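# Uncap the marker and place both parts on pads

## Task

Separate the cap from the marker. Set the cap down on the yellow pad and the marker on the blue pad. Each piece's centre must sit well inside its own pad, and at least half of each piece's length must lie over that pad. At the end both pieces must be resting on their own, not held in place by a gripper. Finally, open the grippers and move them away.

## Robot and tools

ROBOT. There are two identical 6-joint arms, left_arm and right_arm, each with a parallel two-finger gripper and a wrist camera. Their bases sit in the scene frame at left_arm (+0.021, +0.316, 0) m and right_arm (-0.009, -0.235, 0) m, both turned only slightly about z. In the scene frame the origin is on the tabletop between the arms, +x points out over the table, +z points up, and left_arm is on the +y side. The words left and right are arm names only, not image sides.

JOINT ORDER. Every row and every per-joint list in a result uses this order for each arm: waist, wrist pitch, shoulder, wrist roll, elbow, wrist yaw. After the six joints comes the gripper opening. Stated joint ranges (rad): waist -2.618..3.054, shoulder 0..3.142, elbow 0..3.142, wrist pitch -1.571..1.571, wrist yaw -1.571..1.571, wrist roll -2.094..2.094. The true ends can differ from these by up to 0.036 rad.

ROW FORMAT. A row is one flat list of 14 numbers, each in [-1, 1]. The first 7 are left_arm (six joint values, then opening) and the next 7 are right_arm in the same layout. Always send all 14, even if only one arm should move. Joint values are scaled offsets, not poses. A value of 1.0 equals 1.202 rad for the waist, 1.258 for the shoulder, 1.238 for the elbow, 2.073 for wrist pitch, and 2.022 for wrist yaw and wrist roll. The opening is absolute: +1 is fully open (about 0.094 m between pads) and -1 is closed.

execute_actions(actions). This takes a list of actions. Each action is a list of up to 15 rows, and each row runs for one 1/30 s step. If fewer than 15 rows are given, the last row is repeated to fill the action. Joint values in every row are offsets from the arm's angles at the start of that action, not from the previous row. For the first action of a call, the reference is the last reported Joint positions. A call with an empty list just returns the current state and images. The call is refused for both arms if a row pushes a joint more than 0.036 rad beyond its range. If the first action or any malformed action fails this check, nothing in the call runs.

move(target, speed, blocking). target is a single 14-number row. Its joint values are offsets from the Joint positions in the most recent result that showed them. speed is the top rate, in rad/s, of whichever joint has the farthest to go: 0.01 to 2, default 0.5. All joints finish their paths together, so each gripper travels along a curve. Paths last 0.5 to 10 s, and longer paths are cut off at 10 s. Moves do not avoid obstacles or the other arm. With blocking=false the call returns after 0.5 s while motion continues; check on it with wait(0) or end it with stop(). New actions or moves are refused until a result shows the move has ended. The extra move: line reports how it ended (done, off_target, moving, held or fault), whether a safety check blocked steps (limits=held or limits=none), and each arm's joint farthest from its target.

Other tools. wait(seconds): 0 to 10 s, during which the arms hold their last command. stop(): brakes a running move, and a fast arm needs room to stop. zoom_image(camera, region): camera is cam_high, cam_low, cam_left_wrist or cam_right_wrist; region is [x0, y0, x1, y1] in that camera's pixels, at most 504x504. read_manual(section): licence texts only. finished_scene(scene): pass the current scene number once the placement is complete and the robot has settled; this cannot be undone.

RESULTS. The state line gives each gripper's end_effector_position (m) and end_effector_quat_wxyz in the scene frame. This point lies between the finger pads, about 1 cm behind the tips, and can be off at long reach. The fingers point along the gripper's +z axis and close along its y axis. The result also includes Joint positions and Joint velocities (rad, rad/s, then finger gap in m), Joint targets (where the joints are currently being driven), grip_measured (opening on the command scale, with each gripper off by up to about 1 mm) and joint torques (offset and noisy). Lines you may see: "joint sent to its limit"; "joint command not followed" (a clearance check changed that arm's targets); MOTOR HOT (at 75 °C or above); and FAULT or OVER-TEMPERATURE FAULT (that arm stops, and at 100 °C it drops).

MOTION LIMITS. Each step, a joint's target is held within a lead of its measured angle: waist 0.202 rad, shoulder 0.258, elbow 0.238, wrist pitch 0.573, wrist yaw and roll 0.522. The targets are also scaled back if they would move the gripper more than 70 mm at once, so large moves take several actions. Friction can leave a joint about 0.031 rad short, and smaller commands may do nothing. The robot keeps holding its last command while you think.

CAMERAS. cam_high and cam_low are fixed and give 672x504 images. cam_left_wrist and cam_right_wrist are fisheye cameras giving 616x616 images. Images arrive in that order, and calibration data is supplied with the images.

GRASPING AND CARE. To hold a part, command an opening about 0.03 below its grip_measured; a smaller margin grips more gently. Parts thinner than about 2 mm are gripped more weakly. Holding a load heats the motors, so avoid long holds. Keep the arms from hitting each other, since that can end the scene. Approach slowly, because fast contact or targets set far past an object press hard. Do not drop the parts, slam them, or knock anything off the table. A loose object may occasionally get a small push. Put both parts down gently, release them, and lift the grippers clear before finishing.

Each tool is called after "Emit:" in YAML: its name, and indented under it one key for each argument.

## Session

Emit:
execute_actions:
  actions: []

Scene clock: 0.00 s.
left_arm: end_effector_position=(+0.3145, +0.3959, +0.1791) grip_measured=+1.000 end_effector_quat_wxyz=(-0.218, +0.717, -0.451, +0.485) | right_arm: end_effector_position=(+0.1498, -0.5522, +0.1187) grip_measured=+1.000 end_effector_quat_wxyz=(+0.638, +0.721, +0.252, -0.103)
Joint names: [waist, wrist pitch, shoulder, wrist roll, elbow, wrist yaw]
Joint positions: left_arm=[ 0.656 -0.234  0.923 -1.761  0.567  0.676  0.094] | right_arm=[-0.696  1.066  1.468  1.172  0.209  0.527  0.094]
Joint velocities: left_arm=[-0.002 -0.051 -0.007  0.095  0.017  0.007  0.   ] | right_arm=[-0.012 -0.051 -0.017 -0.051 -0.007 -0.051  0.   ]
Joint torques (N m, as the arm reports them, + toward a larger angle): no reading
Joint targets: left_arm=[0.656 -0.234 0.923 -1.761 0.567 0.676] | right_arm=[-0.696 1.066 1.468 1.172 0.209 0.527]
camera_calibration (this result's frames):
cam_left_wrist: T_world_to_cam=[[0.441799, 0.304157, 0.84398, -0.413722], [-0.389765, -0.782266, 0.485946, 0.366815], [0.808021, -0.543644, -0.227054, 0.111086], [0, 0, 0, 1]] pos_world=[0.235994, 0.473174, 0.196144]
cam_right_wrist: T_world_to_cam=[[-0.686986, -0.091489, -0.720889, 0.141412], [0.461629, 0.711203, -0.530179, 0.406113], [0.561204, -0.697008, -0.446352, -0.307103], [0, 0, 0, 1]] pos_world=[0.0820222, -0.489945, 0.180179]

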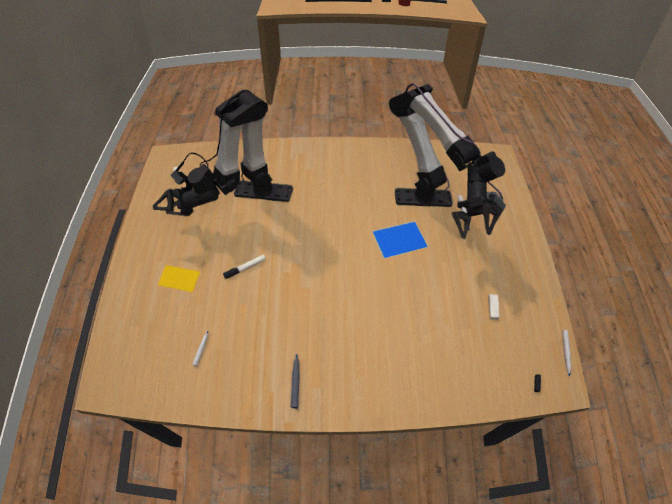

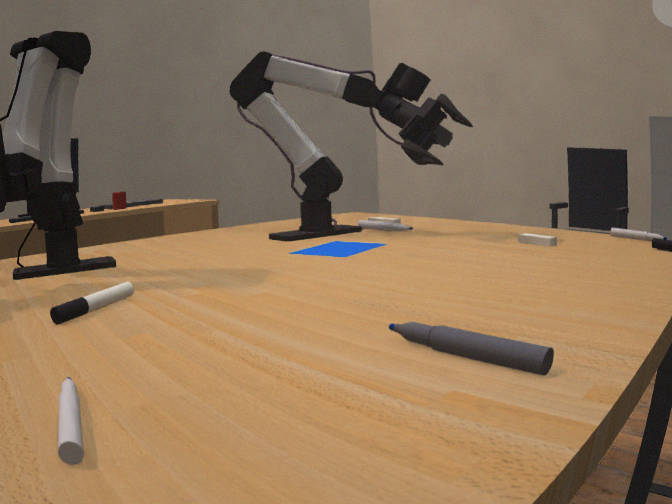

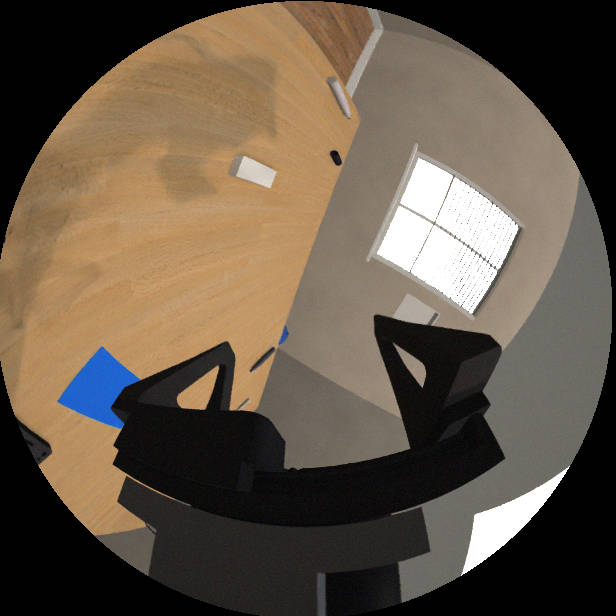

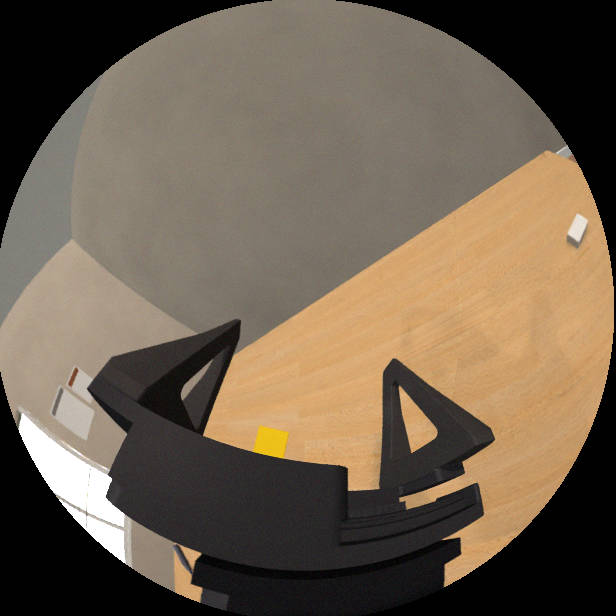

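Emit:
move:
  target: [-1,-0.385,-0.19,0.873,0.175,-0.337,1,0.523,-1,0.37,-0.19,1,-0.263,1]
  speed: 1.0

Scene clock: 16.07 s.
left_arm: end_effector_position=(+0.1920, +0.2074, +0.1599) grip_measured=+1.000 end_effector_quat_wxyz=(+0.295, +0.263, +0.914, -0.089) | right_arm: end_effector_position=(+0.3578, -0.3257, +0.0555) grip_measured=+1.000 end_effector_quat_wxyz=(+0.047, +0.494, +0.868, +0.010)
Joint names: [waist, wrist pitch, shoulder, wrist roll, elbow, wrist yaw]
Joint positions: left_arm=[-0.533 -1.011  0.698 -0.004  0.764  0.006  0.094] | right_arm=[-0.075 -0.988  1.917  0.795  1.43   0.006  0.094]
Joint velocities: left_arm=[-0.012 -0.022 -0.002  0.007 -0.007  0.037  0.   ] | right_arm=[ 0.002 -0.051  0.007 -0.022 -0.002 -0.022  0.   ]
Joint torques (N m, as the arm reports them, + toward a larger angle): left_arm=[-0.81  1.21 -0.82  0.06  8.74 -0.2 ] | right_arm=[ 0.79  0.22 -8.28 -0.04  7.59  0.08]
Joint targets: left_arm=[-0.546 -1.032 0.684 0.004 0.784 -0.005] | right_arm=[-0.068 -1.007 1.933 0.788 1.447 -0.004]
move: off_target (left_arm); limits=none; left_arm: farthest joint: the wrist pitch, 0.021 radians from its target (0.798 radians at the start); right_arm: farthest joint: the wrist pitch, 0.019 radians from its target (2.073 radians at the start)
camera_calibration (this result's frames):
cam_left_wrist: T_world_to_cam=[[-0.672664, -0.731681, -0.110295, 0.295293], [-0.719118, 0.681544, -0.135527, 0.0399306], [0.174334, -0.0118488, -0.984615, 0.235664], [0, 0, 0, 1]] pos_world=[0.186264, 0.191638, 0.270019]
cam_right_wrist: T_world_to_cam=[[-0.677066, -0.724023, -0.131799, 0.0173041], [-0.69284, 0.566747, 0.445837, 0.427325], [-0.2481, 0.393177, -0.885358, 0.374863], [0, 0, 0, 1]] pos_world=[0.400787, -0.377044, 0.143651]

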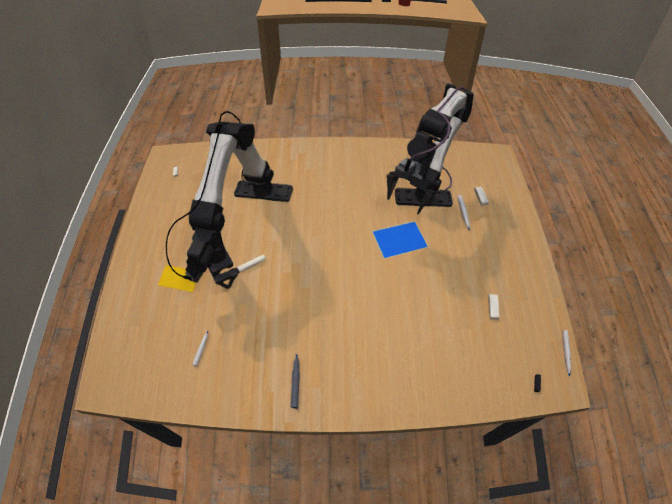

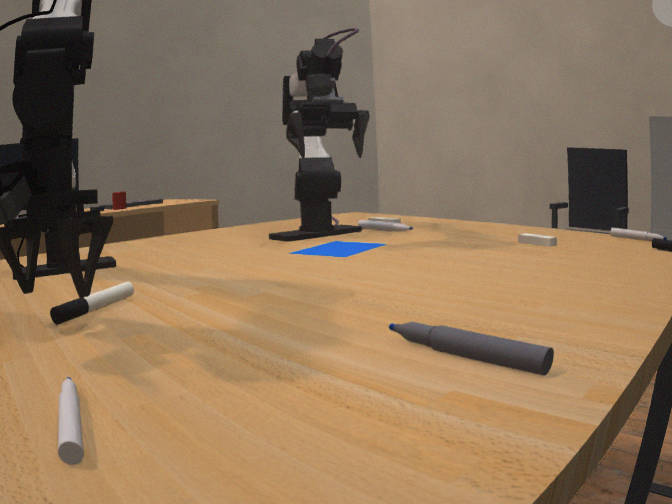

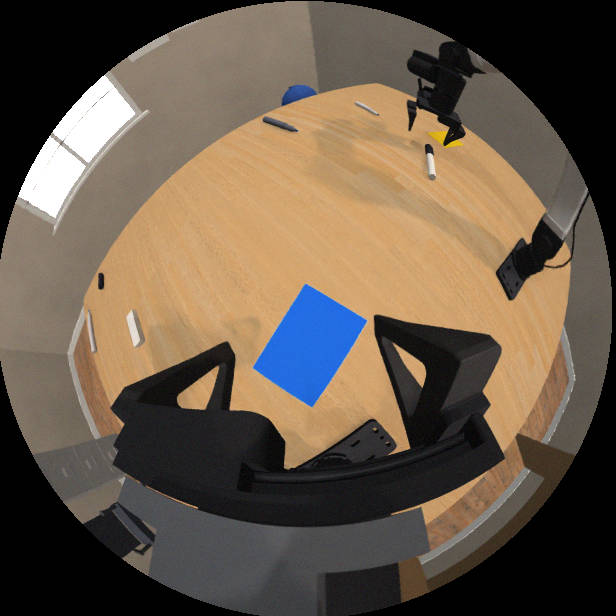

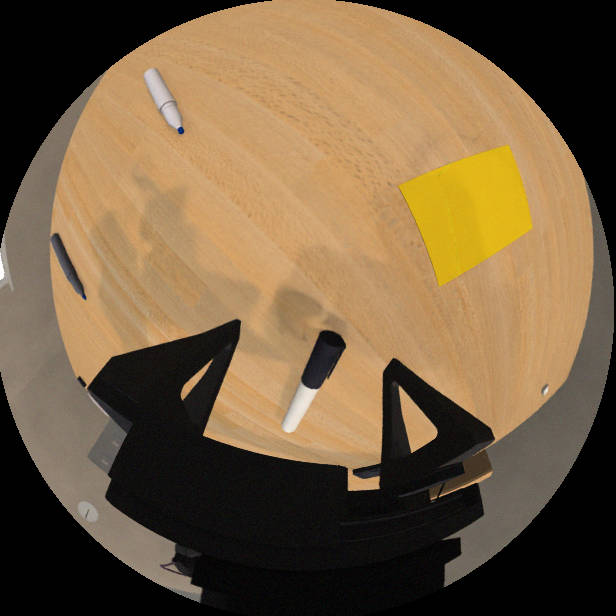

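Emit:
move:
  target: [-0.44,0,0,0,0.015,0,1,0.037,0,-0.034,0.019,-0.12,0,1]

Emit:
zoom_image:
  camera: "cam_low"
  region: [0, 220, 200, 350]

Scene clock: 27.30 s.
left_arm: end_effector_position=(+0.1161, +0.1372, +0.1599) grip_measured=+1.000 end_effector_quat_wxyz=(+0.263, +0.488, +0.817, -0.161) | right_arm: end_effector_position=(+0.3197, -0.3050, +0.0290) grip_measured=+1.000 end_effector_quat_wxyz=(-0.008, +0.493, +0.870, -0.006)
Joint names: [waist, wrist pitch, shoulder, wrist roll, elbow, wrist yaw]
Joint positions: left_arm=[-1.05  -1.011  0.698 -0.003  0.764  0.006  0.094] | right_arm=[-0.042 -0.988  1.896  0.826  1.295  0.006  0.094]
Joint velocities: left_arm=[-0.007 -0.037 -0.007  0.007 -0.007  0.022  0.   ] | right_arm=[-0.007 -0.007 -0.012 -0.007 -0.007  0.007  0.   ]
Joint torques (N m, as the arm reports them, + toward a larger angle): left_arm=[-0.82  1.4   0.19 -0.04  8.63 -0.07] | right_arm=[  1.2    0.17 -10.8    0.11   4.85   0.19]
Joint targets: left_arm=[-1.063 -1.011 0.698 -0.004 0.782 0.006] | right_arm=[-0.030 -0.988 1.874 0.833 1.282 0.006]
move: off_target (right_arm); limits=none; left_arm: farthest joint: the elbow, 0.019 radians from its target (0.019 radians at the start); right_arm: farthest joint: the shoulder, 0.021 radians from its target (0.043 radians at the start)
camera_calibration (this result's frames):
cam_left_wrist: T_world_to_cam=[[-0.946516, -0.303061, -0.110733, 0.165916], [-0.287719, 0.948089, -0.135445, -0.0535331], [0.146033, -0.0963403, -0.984578, 0.262945], [0, 0, 0, 1]] pos_world=[0.103241, 0.126369, 0.270012]
cam_right_wrist: T_world_to_cam=[[-0.68743, -0.722333, -0.075336, 0.00508255], [-0.639519, 0.552909, 0.534141, 0.377231], [-0.344174, 0.415363, -0.842032, 0.369985], [0, 0, 0, 1]] pos_world=[0.37208, -0.358581, 0.110427]

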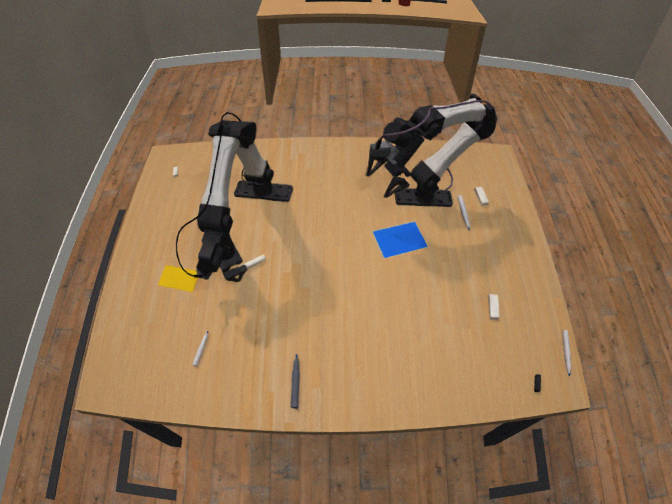

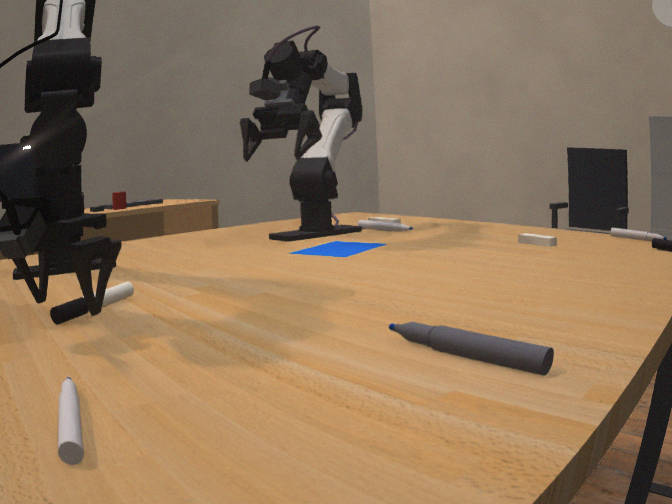

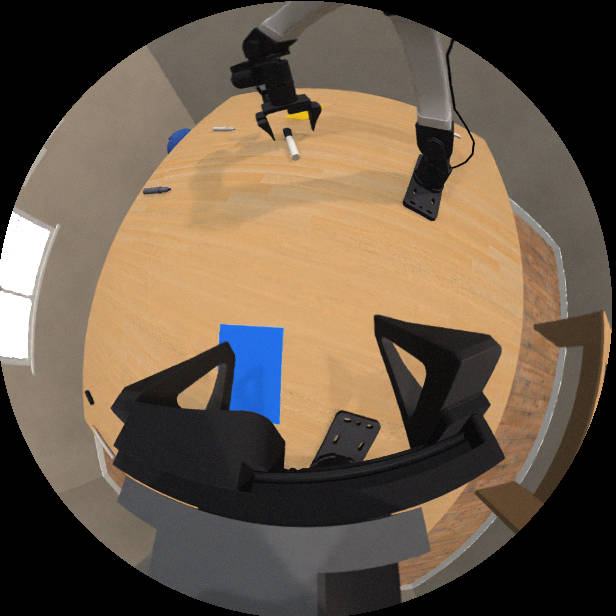

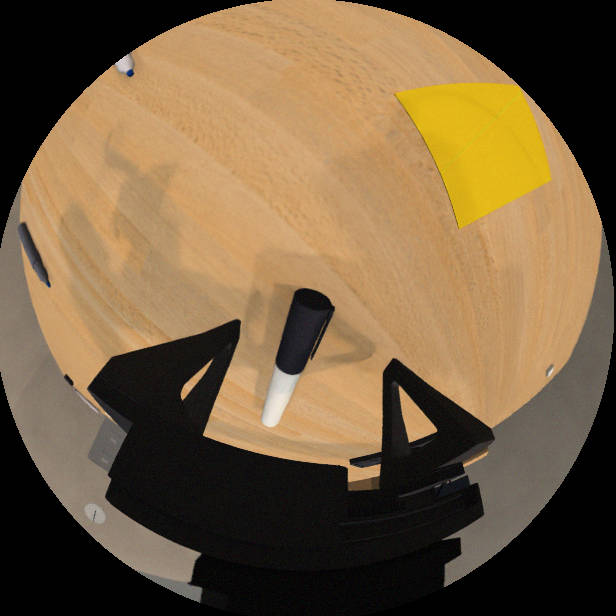

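Region (0, 220, 200, 350) of cam_low's 672x504 image, scaled by 2.520, with more detail than that image has; it fills the top 328 rows of this view, and the rest is white.

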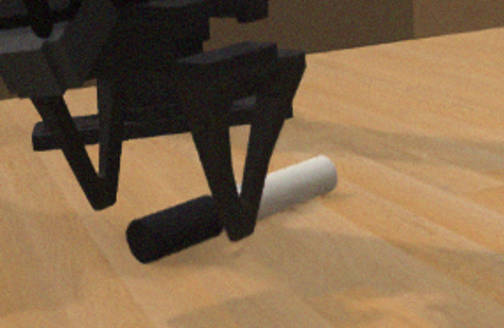

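Emit:
move:
  target: [0,0,0,0,0.015,0,1,0.012,0.036,0.048,0.035,0,0,1]
  speed: 0.2

Emit:
zoom_image:
  camera: "cam_low"
  region: [0, 220, 200, 350]

Scene clock: 32.83 s.
left_arm: end_effector_position=(+0.1161, +0.1372, +0.1599) grip_measured=+1.000 end_effector_quat_wxyz=(+0.263, +0.488, +0.817, -0.161) | right_arm: end_effector_position=(+0.3247, -0.3055, +0.0216) grip_measured=+1.000 end_effector_quat_wxyz=(-0.005, +0.518, +0.855, -0.003)
Joint names: [waist, wrist pitch, shoulder, wrist roll, elbow, wrist yaw]
Joint positions: left_arm=[-1.05  -1.011  0.698 -0.003  0.764  0.006  0.094] | right_arm=[-0.042 -0.96   1.918  0.884  1.295  0.003  0.094]
Joint velocities: left_arm=[-0.012 -0.022 -0.022  0.037 -0.002 -0.051  0.   ] | right_arm=[ 0.007 -0.066 -0.017 -0.022  0.012  0.022  0.   ]
Joint torques (N m, as the arm reports them, + toward a larger angle): left_arm=[ 0.02  1.4   0.2  -0.03  8.64 -0.07] | right_arm=[ 1.42  0.56 -6.21  0.15  5.83  0.22]
Joint targets: left_arm=[-1.050 -1.011 0.698 -0.003 0.782 0.006] | right_arm=[-0.028 -0.914 1.956 0.897 1.295 0.006]
move: off_target (right_arm); limits=none; left_arm: farthest joint: the elbow, 0.019 radians from its target (0.019 radians at the start); right_arm: farthest joint: the wrist pitch, 0.046 radians from its target (0.075 radians at the start)
camera_calibration (this result's frames):
cam_left_wrist: T_world_to_cam=[[-0.946516, -0.303061, -0.110733, 0.165916], [-0.287719, 0.948089, -0.135445, -0.0535331], [0.146033, -0.0963403, -0.984578, 0.262945], [0, 0, 0, 1]] pos_world=[0.103241, 0.126369, 0.270012]
cam_right_wrist: T_world_to_cam=[[-0.727925, -0.680886, -0.0807468, 0.0335877], [-0.609568, 0.588722, 0.53088, 0.38593], [-0.313932, 0.435662, -0.843591, 0.362088], [0, 0, 0, 1]] pos_world=[0.373371, -0.362084, 0.103283]

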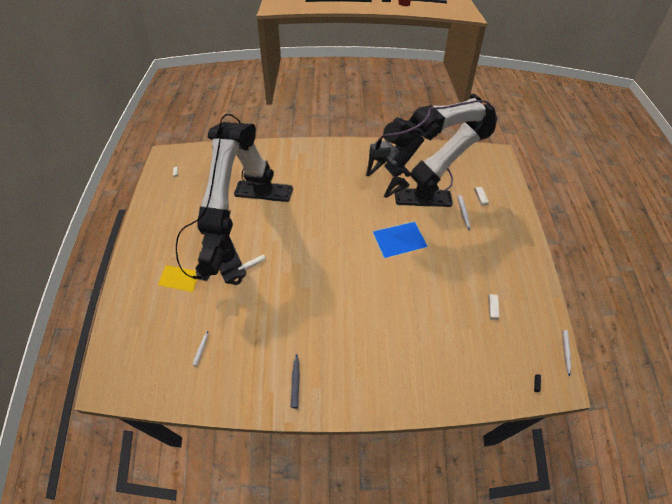

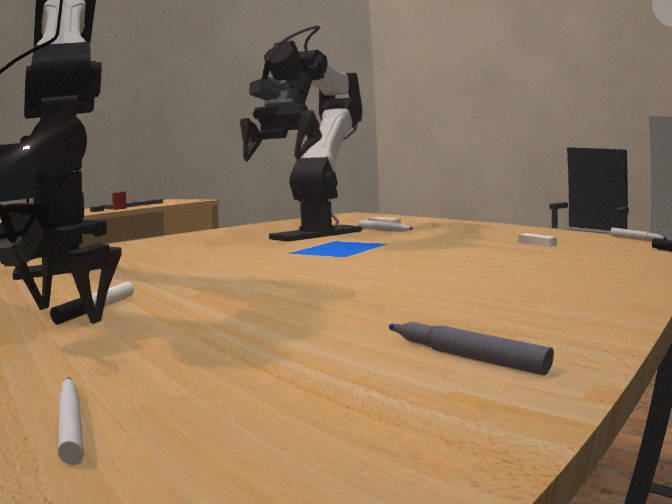

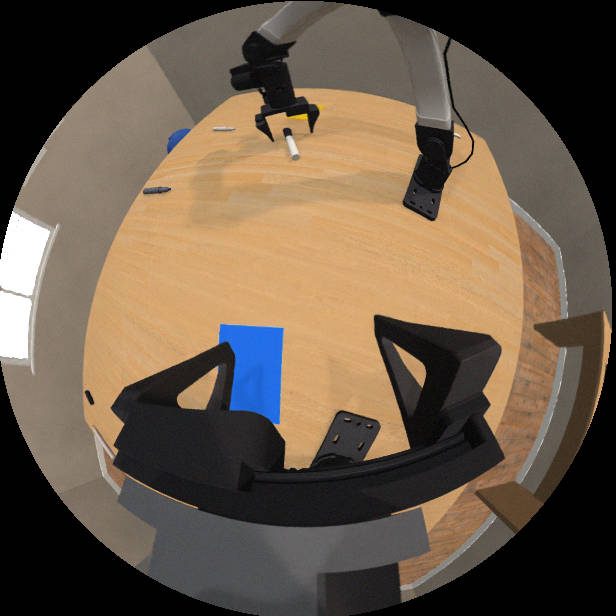

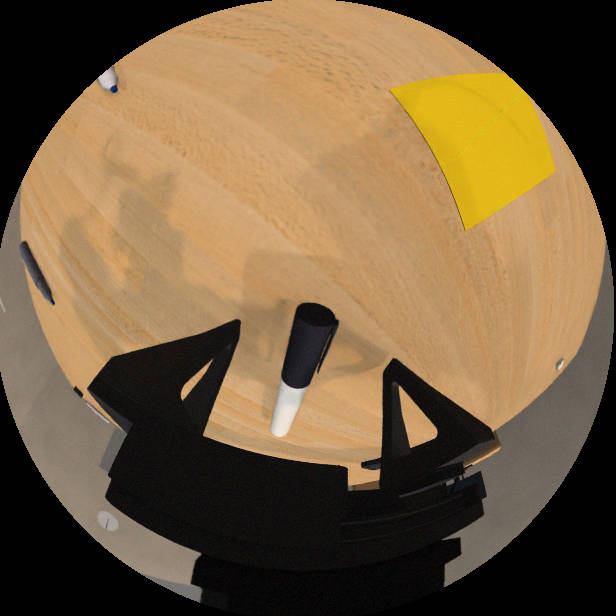

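Region (0, 220, 200, 350) of cam_low's 672x504 image, scaled by 2.520, with more detail than that image has; it fills the top 328 rows of this view, and the rest is white.

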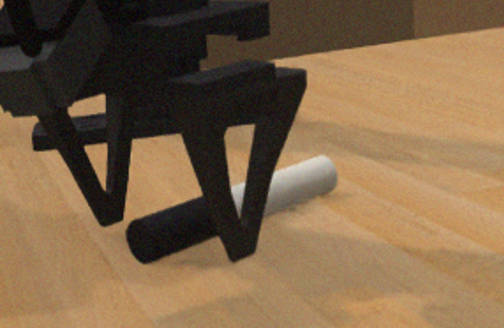

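Touching the table at reported 0.0216. Ease up slightly and close.

Emit:
execute_actions:
  actions:
    - [[0,0,0,0,0.015,0,1,0,0,-0.022,0,0,0,1],[0,0,0,0,0.015,0,1,0,0,-0.022,0,0,0,1],[0,0,0,0,0.015,0,1,0,0,-0.022,0,0,0,1],[0,0,0,0,0.015,0,1,0,0,-0.022,0,0,0,1],[0,0,0,0,0.015,0,1,0,0,-0.022,0,0,0,1],[0,0,0,0,0.015,0,1,0,0,-0.022,0,0,0,-0.3]]
    - [[0,0,0,0,0.015,0,1,0,0,0,0,0,0,-0.72]]

Scene clock: 37.37 s.
left_arm: end_effector_position=(+0.1161, +0.1372, +0.1599) grip_measured=+1.000 end_effector_quat_wxyz=(+0.263, +0.488, +0.817, -0.161) | right_arm: end_effector_position=(+0.3253, -0.3056, +0.0239) grip_measured=-0.595 end_effector_quat_wxyz=(-0.002, +0.518, +0.855, -0.002)
Joint names: [waist, wrist pitch, shoulder, wrist roll, elbow, wrist yaw]
Joint positions: left_arm=[-1.05  -1.011  0.698 -0.003  0.764  0.006  0.094] | right_arm=[-0.042 -0.96   1.911  0.884  1.295  0.003  0.019]
Joint velocities: left_arm=[-0.007 -0.007 -0.007  0.037 -0.017  0.066  0.   ] | right_arm=[-0.012 -0.037  0.002  0.037  0.012  0.007 -0.   ]
Joint torques (N m, as the arm reports them, + toward a larger angle): left_arm=[ 0.04  1.4   0.21 -0.03  8.63 -0.07] | right_arm=[ 0.18  0.19 -9.16  0.04  5.85  0.2 ]
Joint targets: left_arm=[-1.050 -1.011 0.698 -0.003 0.782 0.006] | right_arm=[-0.042 -0.960 1.911 0.884 1.295 0.003]
camera_calibration (this result's frames):
cam_left_wrist: T_world_to_cam=[[-0.946516, -0.303061, -0.110733, 0.165916], [-0.287719, 0.948089, -0.135445, -0.0535331], [0.146033, -0.0963403, -0.984578, 0.262945], [0, 0, 0, 1]] pos_world=[0.103241, 0.126369, 0.270012]
cam_right_wrist: T_world_to_cam=[[-0.727337, -0.681009, -0.0849018, 0.0340236], [-0.613316, 0.589504, 0.52567, 0.386749], [-0.307936, 0.434411, -0.846441, 0.362048], [0, 0, 0, 1]] pos_world=[0.373434, -0.362097, 0.106038]

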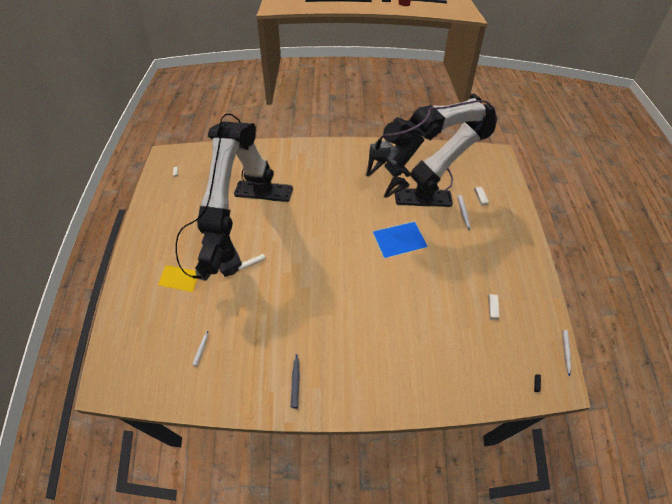

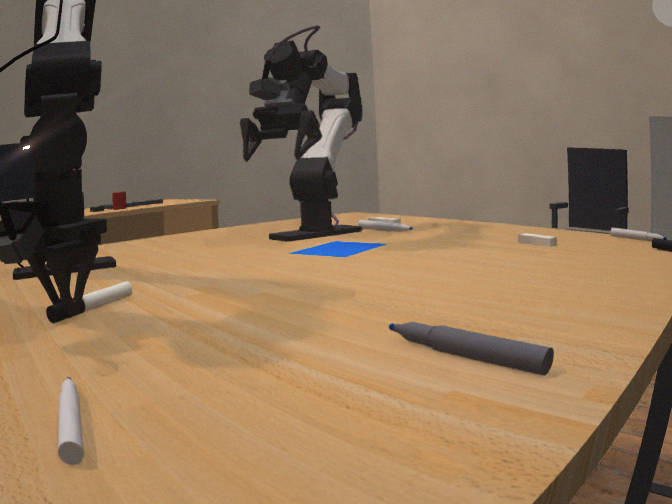

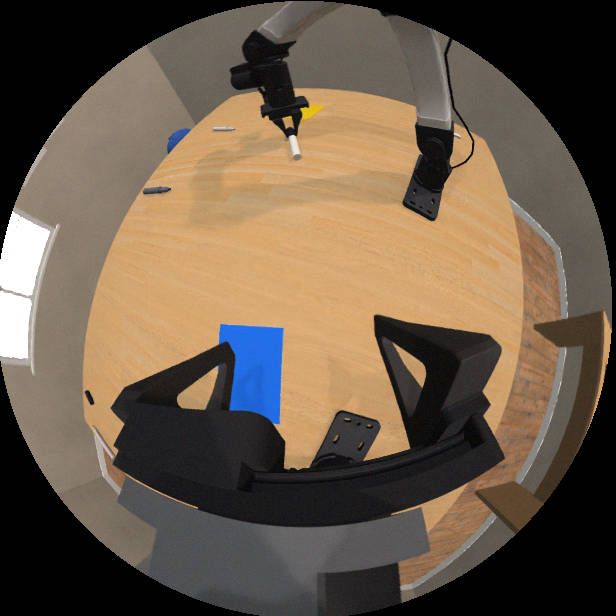

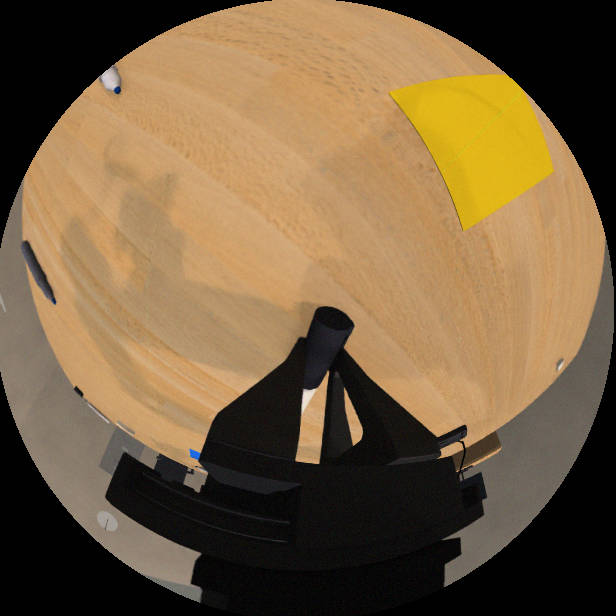

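Emit:
move:
  target: [0,0,0,0,0.015,0,1,0.845,-0.164,-0.212,0.44,0.076,0,-0.72]
  speed: 0.7

Scene clock: 43.97 s.
left_arm: end_effector_position=(+0.1161, +0.1372, +0.1599) grip_measured=+1.000 end_effector_quat_wxyz=(+0.263, +0.488, +0.817, -0.161) | right_arm: end_effector_position=(+0.1969, -0.0225, +0.1183) grip_measured=-0.595 end_effector_quat_wxyz=(+0.002, +0.463, +0.887, -0.000)
Joint names: [waist, wrist pitch, shoulder, wrist roll, elbow, wrist yaw]
Joint positions: left_arm=[-1.05  -1.011  0.698 -0.003  0.764  0.006  0.094] | right_arm=[ 0.968 -1.282  1.662  1.767  1.373  0.004  0.019]
Joint velocities: left_arm=[ 0.007 -0.139 -0.022 -0.037 -0.017 -0.037  0.   ] | right_arm=[-0.012  0.007 -0.002 -0.007  0.007 -0.007 -0.001]
Joint torques (N m, as the arm reports them, + toward a larger angle): left_arm=[ 0.04  1.4   0.2  -0.04  8.63 -0.07] | right_arm=[ 0.6  -0.01 -8.72  0.12  7.44  0.21]
Joint targets: left_arm=[-1.050 -1.011 0.698 -0.003 0.782 0.006] | right_arm=[0.973 -1.300 1.644 1.774 1.389 0.003]
move: done; limits=none; left_arm: farthest joint: the elbow, 0.019 radians from its target (0.019 radians at the start); right_arm: farthest joint: the shoulder, 0.018 radians from its target (0.267 radians at the start)
camera_calibration (this result's frames):
cam_left_wrist: T_world_to_cam=[[-0.946516, -0.303061, -0.110733, 0.165916], [-0.287719, 0.948089, -0.135445, -0.0535331], [0.146033, -0.0963403, -0.984578, 0.262945], [0, 0, 0, 1]] pos_world=[0.103241, 0.126369, 0.270012]
cam_right_wrist: T_world_to_cam=[[-0.633588, -0.768403, -0.0901251, 0.121595], [-0.688, 0.506312, 0.519908, 0.104923], [-0.353867, 0.391414, -0.849455, 0.287808], [0, 0, 0, 1]] pos_world=[0.251074, -0.0723416, 0.200888]

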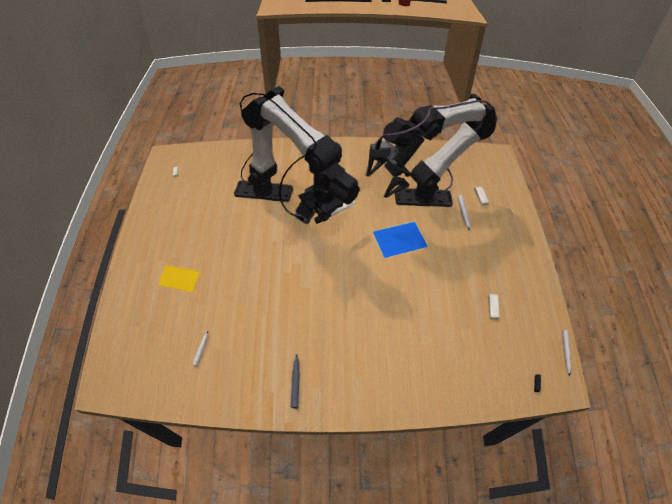

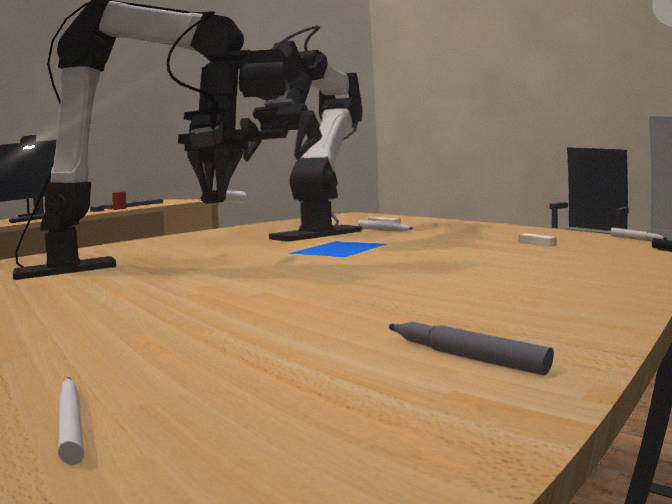

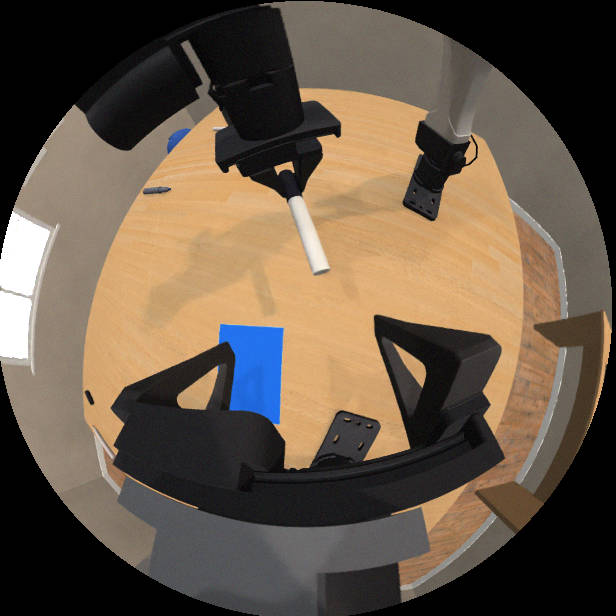

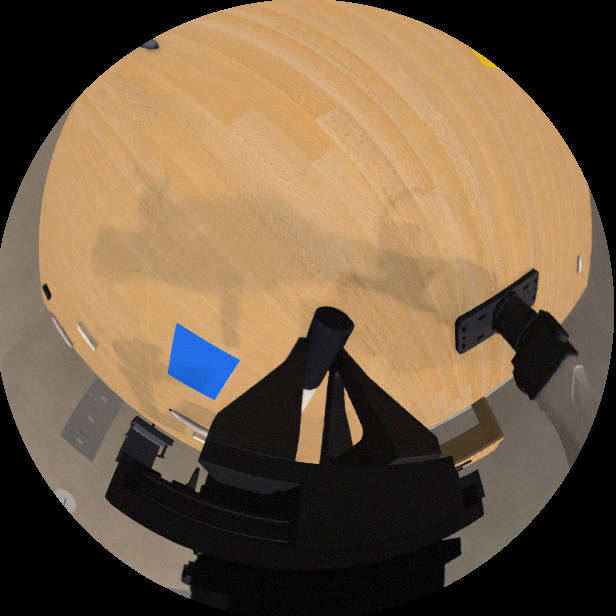

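Emit:
move:
  target: [-0.04,0.215,0.316,0,-0.05,0,1,0,0,0,0.073,0.012,0,-0.72]
  speed: 0.4

Emit:
zoom_image:
  camera: "cam_low"
  region: [160, 90, 340, 230]

Scene clock: 53.60 s.
left_arm: end_effector_position=(+0.1488, +0.0542, +0.1171) grip_measured=+1.000 end_effector_quat_wxyz=(+0.260, +0.502, +0.808, -0.166) | right_arm: end_effector_position=(+0.1969, -0.0225, +0.1183) grip_measured=-0.595 end_effector_quat_wxyz=(+0.002, +0.524, +0.852, -0.000)
Joint names: [waist, wrist pitch, shoulder, wrist roll, elbow, wrist yaw]
Joint positions: left_arm=[-1.086 -0.581  1.083 -0.003  0.721  0.006  0.094] | right_arm=[ 0.968 -1.282  1.662  1.908  1.373  0.004  0.019]
Joint velocities: left_arm=[ 0.007  0.022  0.007  0.051  0.007 -0.022  0.   ] | right_arm=[ 0.002 -0.066 -0.007  0.051 -0.002  0.081 -0.   ]
Joint torques (N m, as the arm reports them, + toward a larger angle): left_arm=[-0.82  1.57 -1.78 -0.03  6.15 -0.07] | right_arm=[ 0.17  0.13 -7.32  0.11  7.34  0.23]
Joint targets: left_arm=[-1.098 -0.565 1.095 -0.003 0.702 0.006] | right_arm=[0.968 -1.282 1.662 1.915 1.388 0.004]
move: done; limits=none; left_arm: farthest joint: the elbow, 0.019 radians from its target (0.062 radians at the start); right_arm: farthest joint: the elbow, 0.015 radians from its target (0.015 radians at the start)
camera_calibration (this result's frames):
cam_left_wrist: T_world_to_cam=[[-0.956679, -0.269123, -0.111077, 0.166675], [-0.25343, 0.957561, -0.137297, 0.0233667], [0.143313, -0.103199, -0.984282, 0.208776], [0, 0, 0, 1]] pos_world=[0.135456, 0.0440267, 0.227217]
cam_right_wrist: T_world_to_cam=[[-0.735093, -0.671874, -0.090687, 0.143814], [-0.610362, 0.597616, 0.519917, 0.0916923], [-0.295122, 0.437539, -0.84939, 0.277274], [0, 0, 0, 1]] pos_world=[0.243512, -0.07949, 0.200883]

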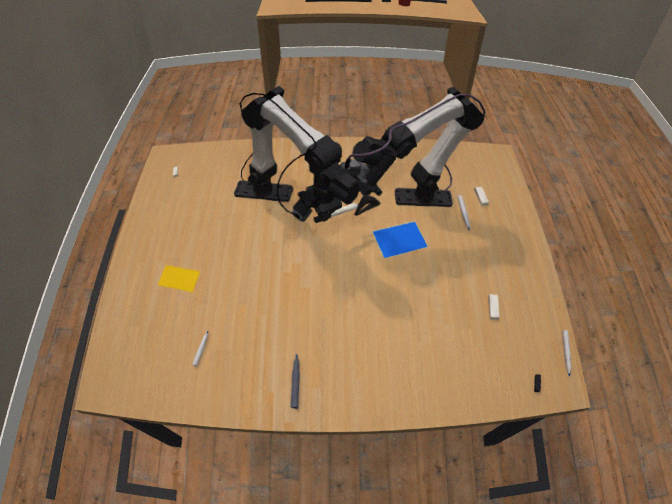

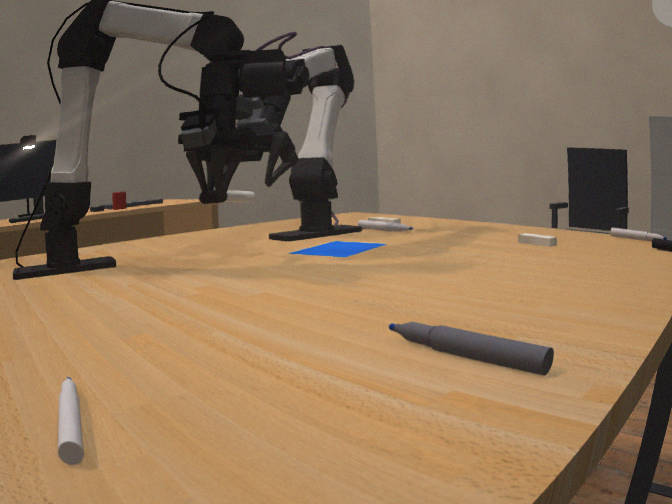

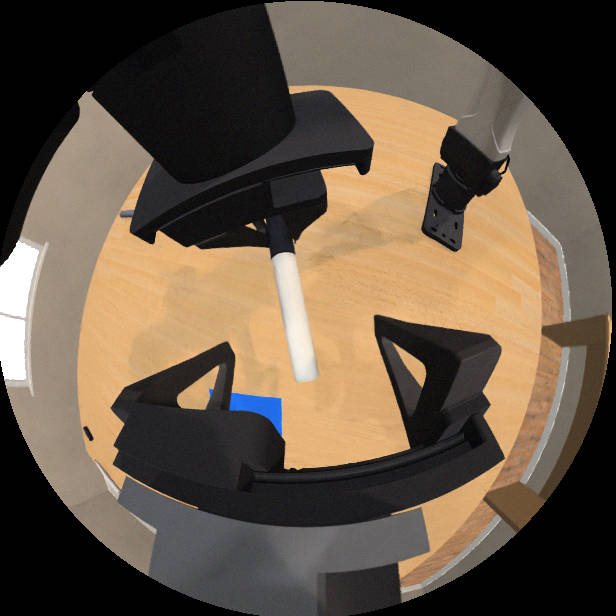

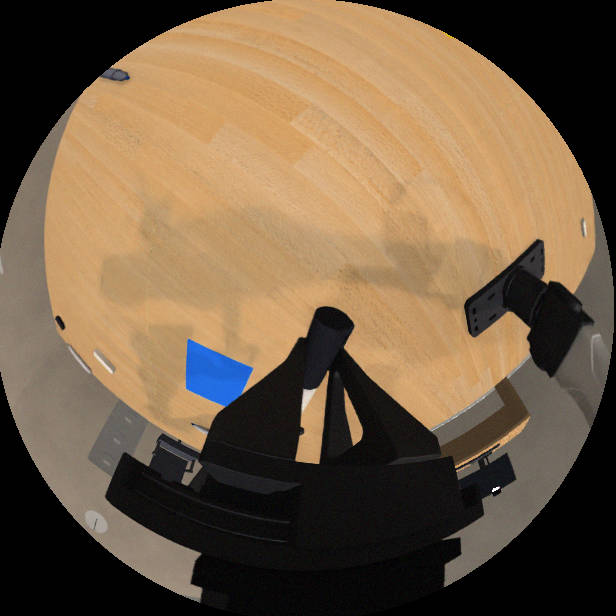

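Region (160, 90, 340, 230) of cam_low's 672x504 image, scaled by 2.800, with more detail than that image has.

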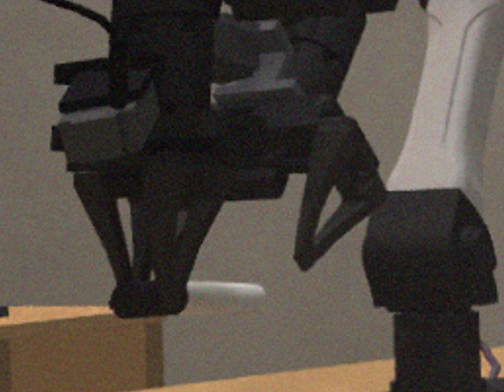

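Emit:
move:
  target: [0,0.062,0.024,0,-0.088,0,1,0,0,0,0,0.012,0,-0.72]
  speed: 0.3

Emit:
zoom_image:
  camera: "cam_low"
  region: [160, 90, 340, 230]

Scene clock: 57.90 s.
left_arm: end_effector_position=(+0.1489, +0.0540, +0.0932) grip_measured=+1.000 end_effector_quat_wxyz=(+0.263, +0.502, +0.807, -0.167) | right_arm: end_effector_position=(+0.1969, -0.0225, +0.1183) grip_measured=-0.595 end_effector_quat_wxyz=(+0.002, +0.524, +0.852, -0.000)
Joint names: [waist, wrist pitch, shoulder, wrist roll, elbow, wrist yaw]
Joint positions: left_arm=[-1.086 -0.468  1.1   -0.003  0.63   0.006  0.094] | right_arm=[ 0.968 -1.282  1.662  1.908  1.373  0.004  0.019]
Joint velocities: left_arm=[-0.012 -0.022 -0.002  0.007 -0.012  0.007  0.   ] | right_arm=[ 0.002  0.007 -0.012  0.051 -0.007 -0.095 -0.   ]
Joint torques (N m, as the arm reports them, + toward a larger angle): left_arm=[ 0.04  1.54 -1.79 -0.03  6.17 -0.07] | right_arm=[ 0.17  0.14 -7.3   0.03  7.34  0.23]
Joint targets: left_arm=[-1.086 -0.452 1.113 -0.003 0.612 0.006] | right_arm=[0.968 -1.282 1.662 1.907 1.388 0.004]
move: done; limits=none; left_arm: farthest joint: the elbow, 0.018 radians from its target (0.109 radians at the start); right_arm: farthest joint: the elbow, 0.015 radians from its target (0.015 radians at the start)
camera_calibration (this result's frames):
cam_left_wrist: T_world_to_cam=[[-0.956416, -0.269658, -0.112038, 0.164147], [-0.2531, 0.95689, -0.142482, 0.0208049], [0.145629, -0.107915, -0.983436, 0.185057], [0, 0, 0, 1]] pos_world=[0.135309, 0.0443261, 0.203347]
cam_right_wrist: T_world_to_cam=[[-0.735093, -0.671874, -0.090687, 0.143814], [-0.610362, 0.597616, 0.519917, 0.0916923], [-0.295122, 0.437539, -0.84939, 0.277274], [0, 0, 0, 1]] pos_world=[0.243512, -0.07949, 0.200883]

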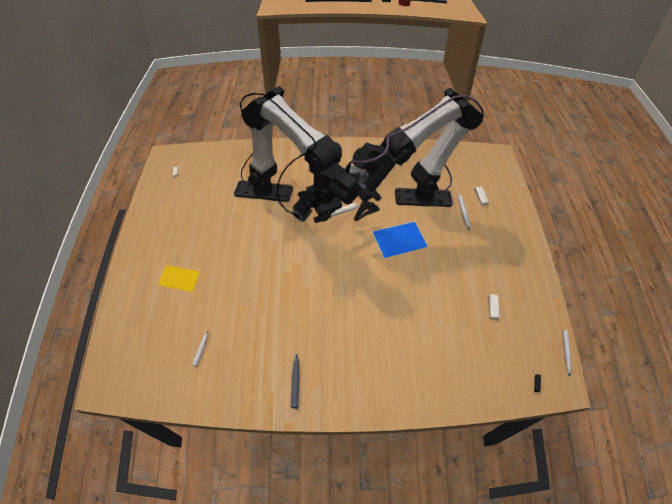

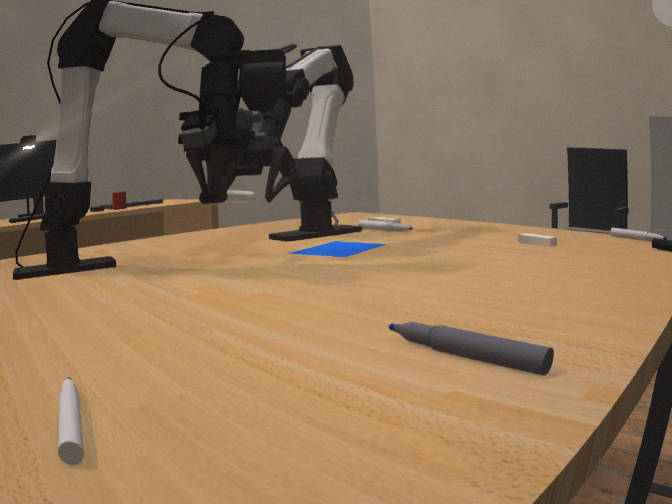

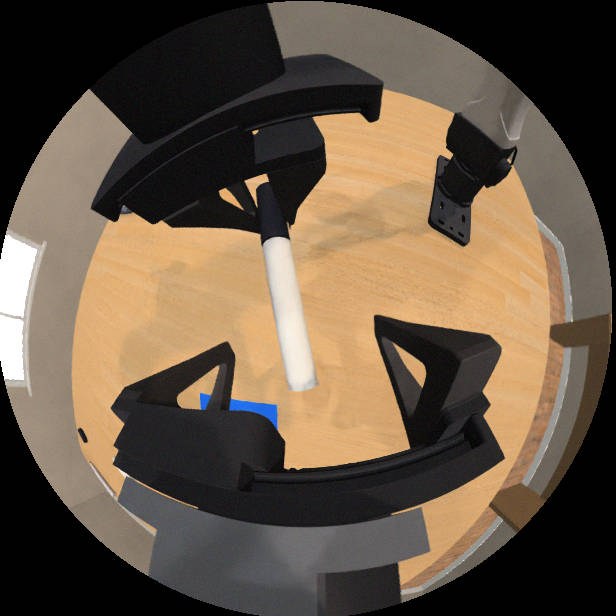

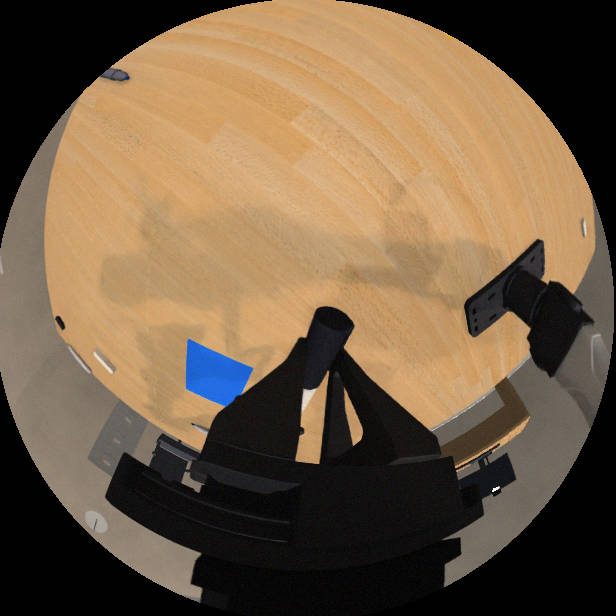

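Region (160, 90, 340, 230) of cam_low's 672x504 image, scaled by 2.800, with more detail than that image has.

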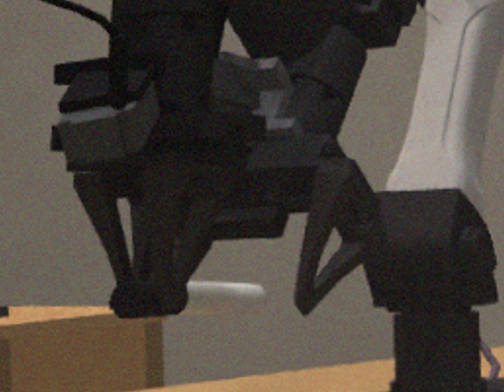

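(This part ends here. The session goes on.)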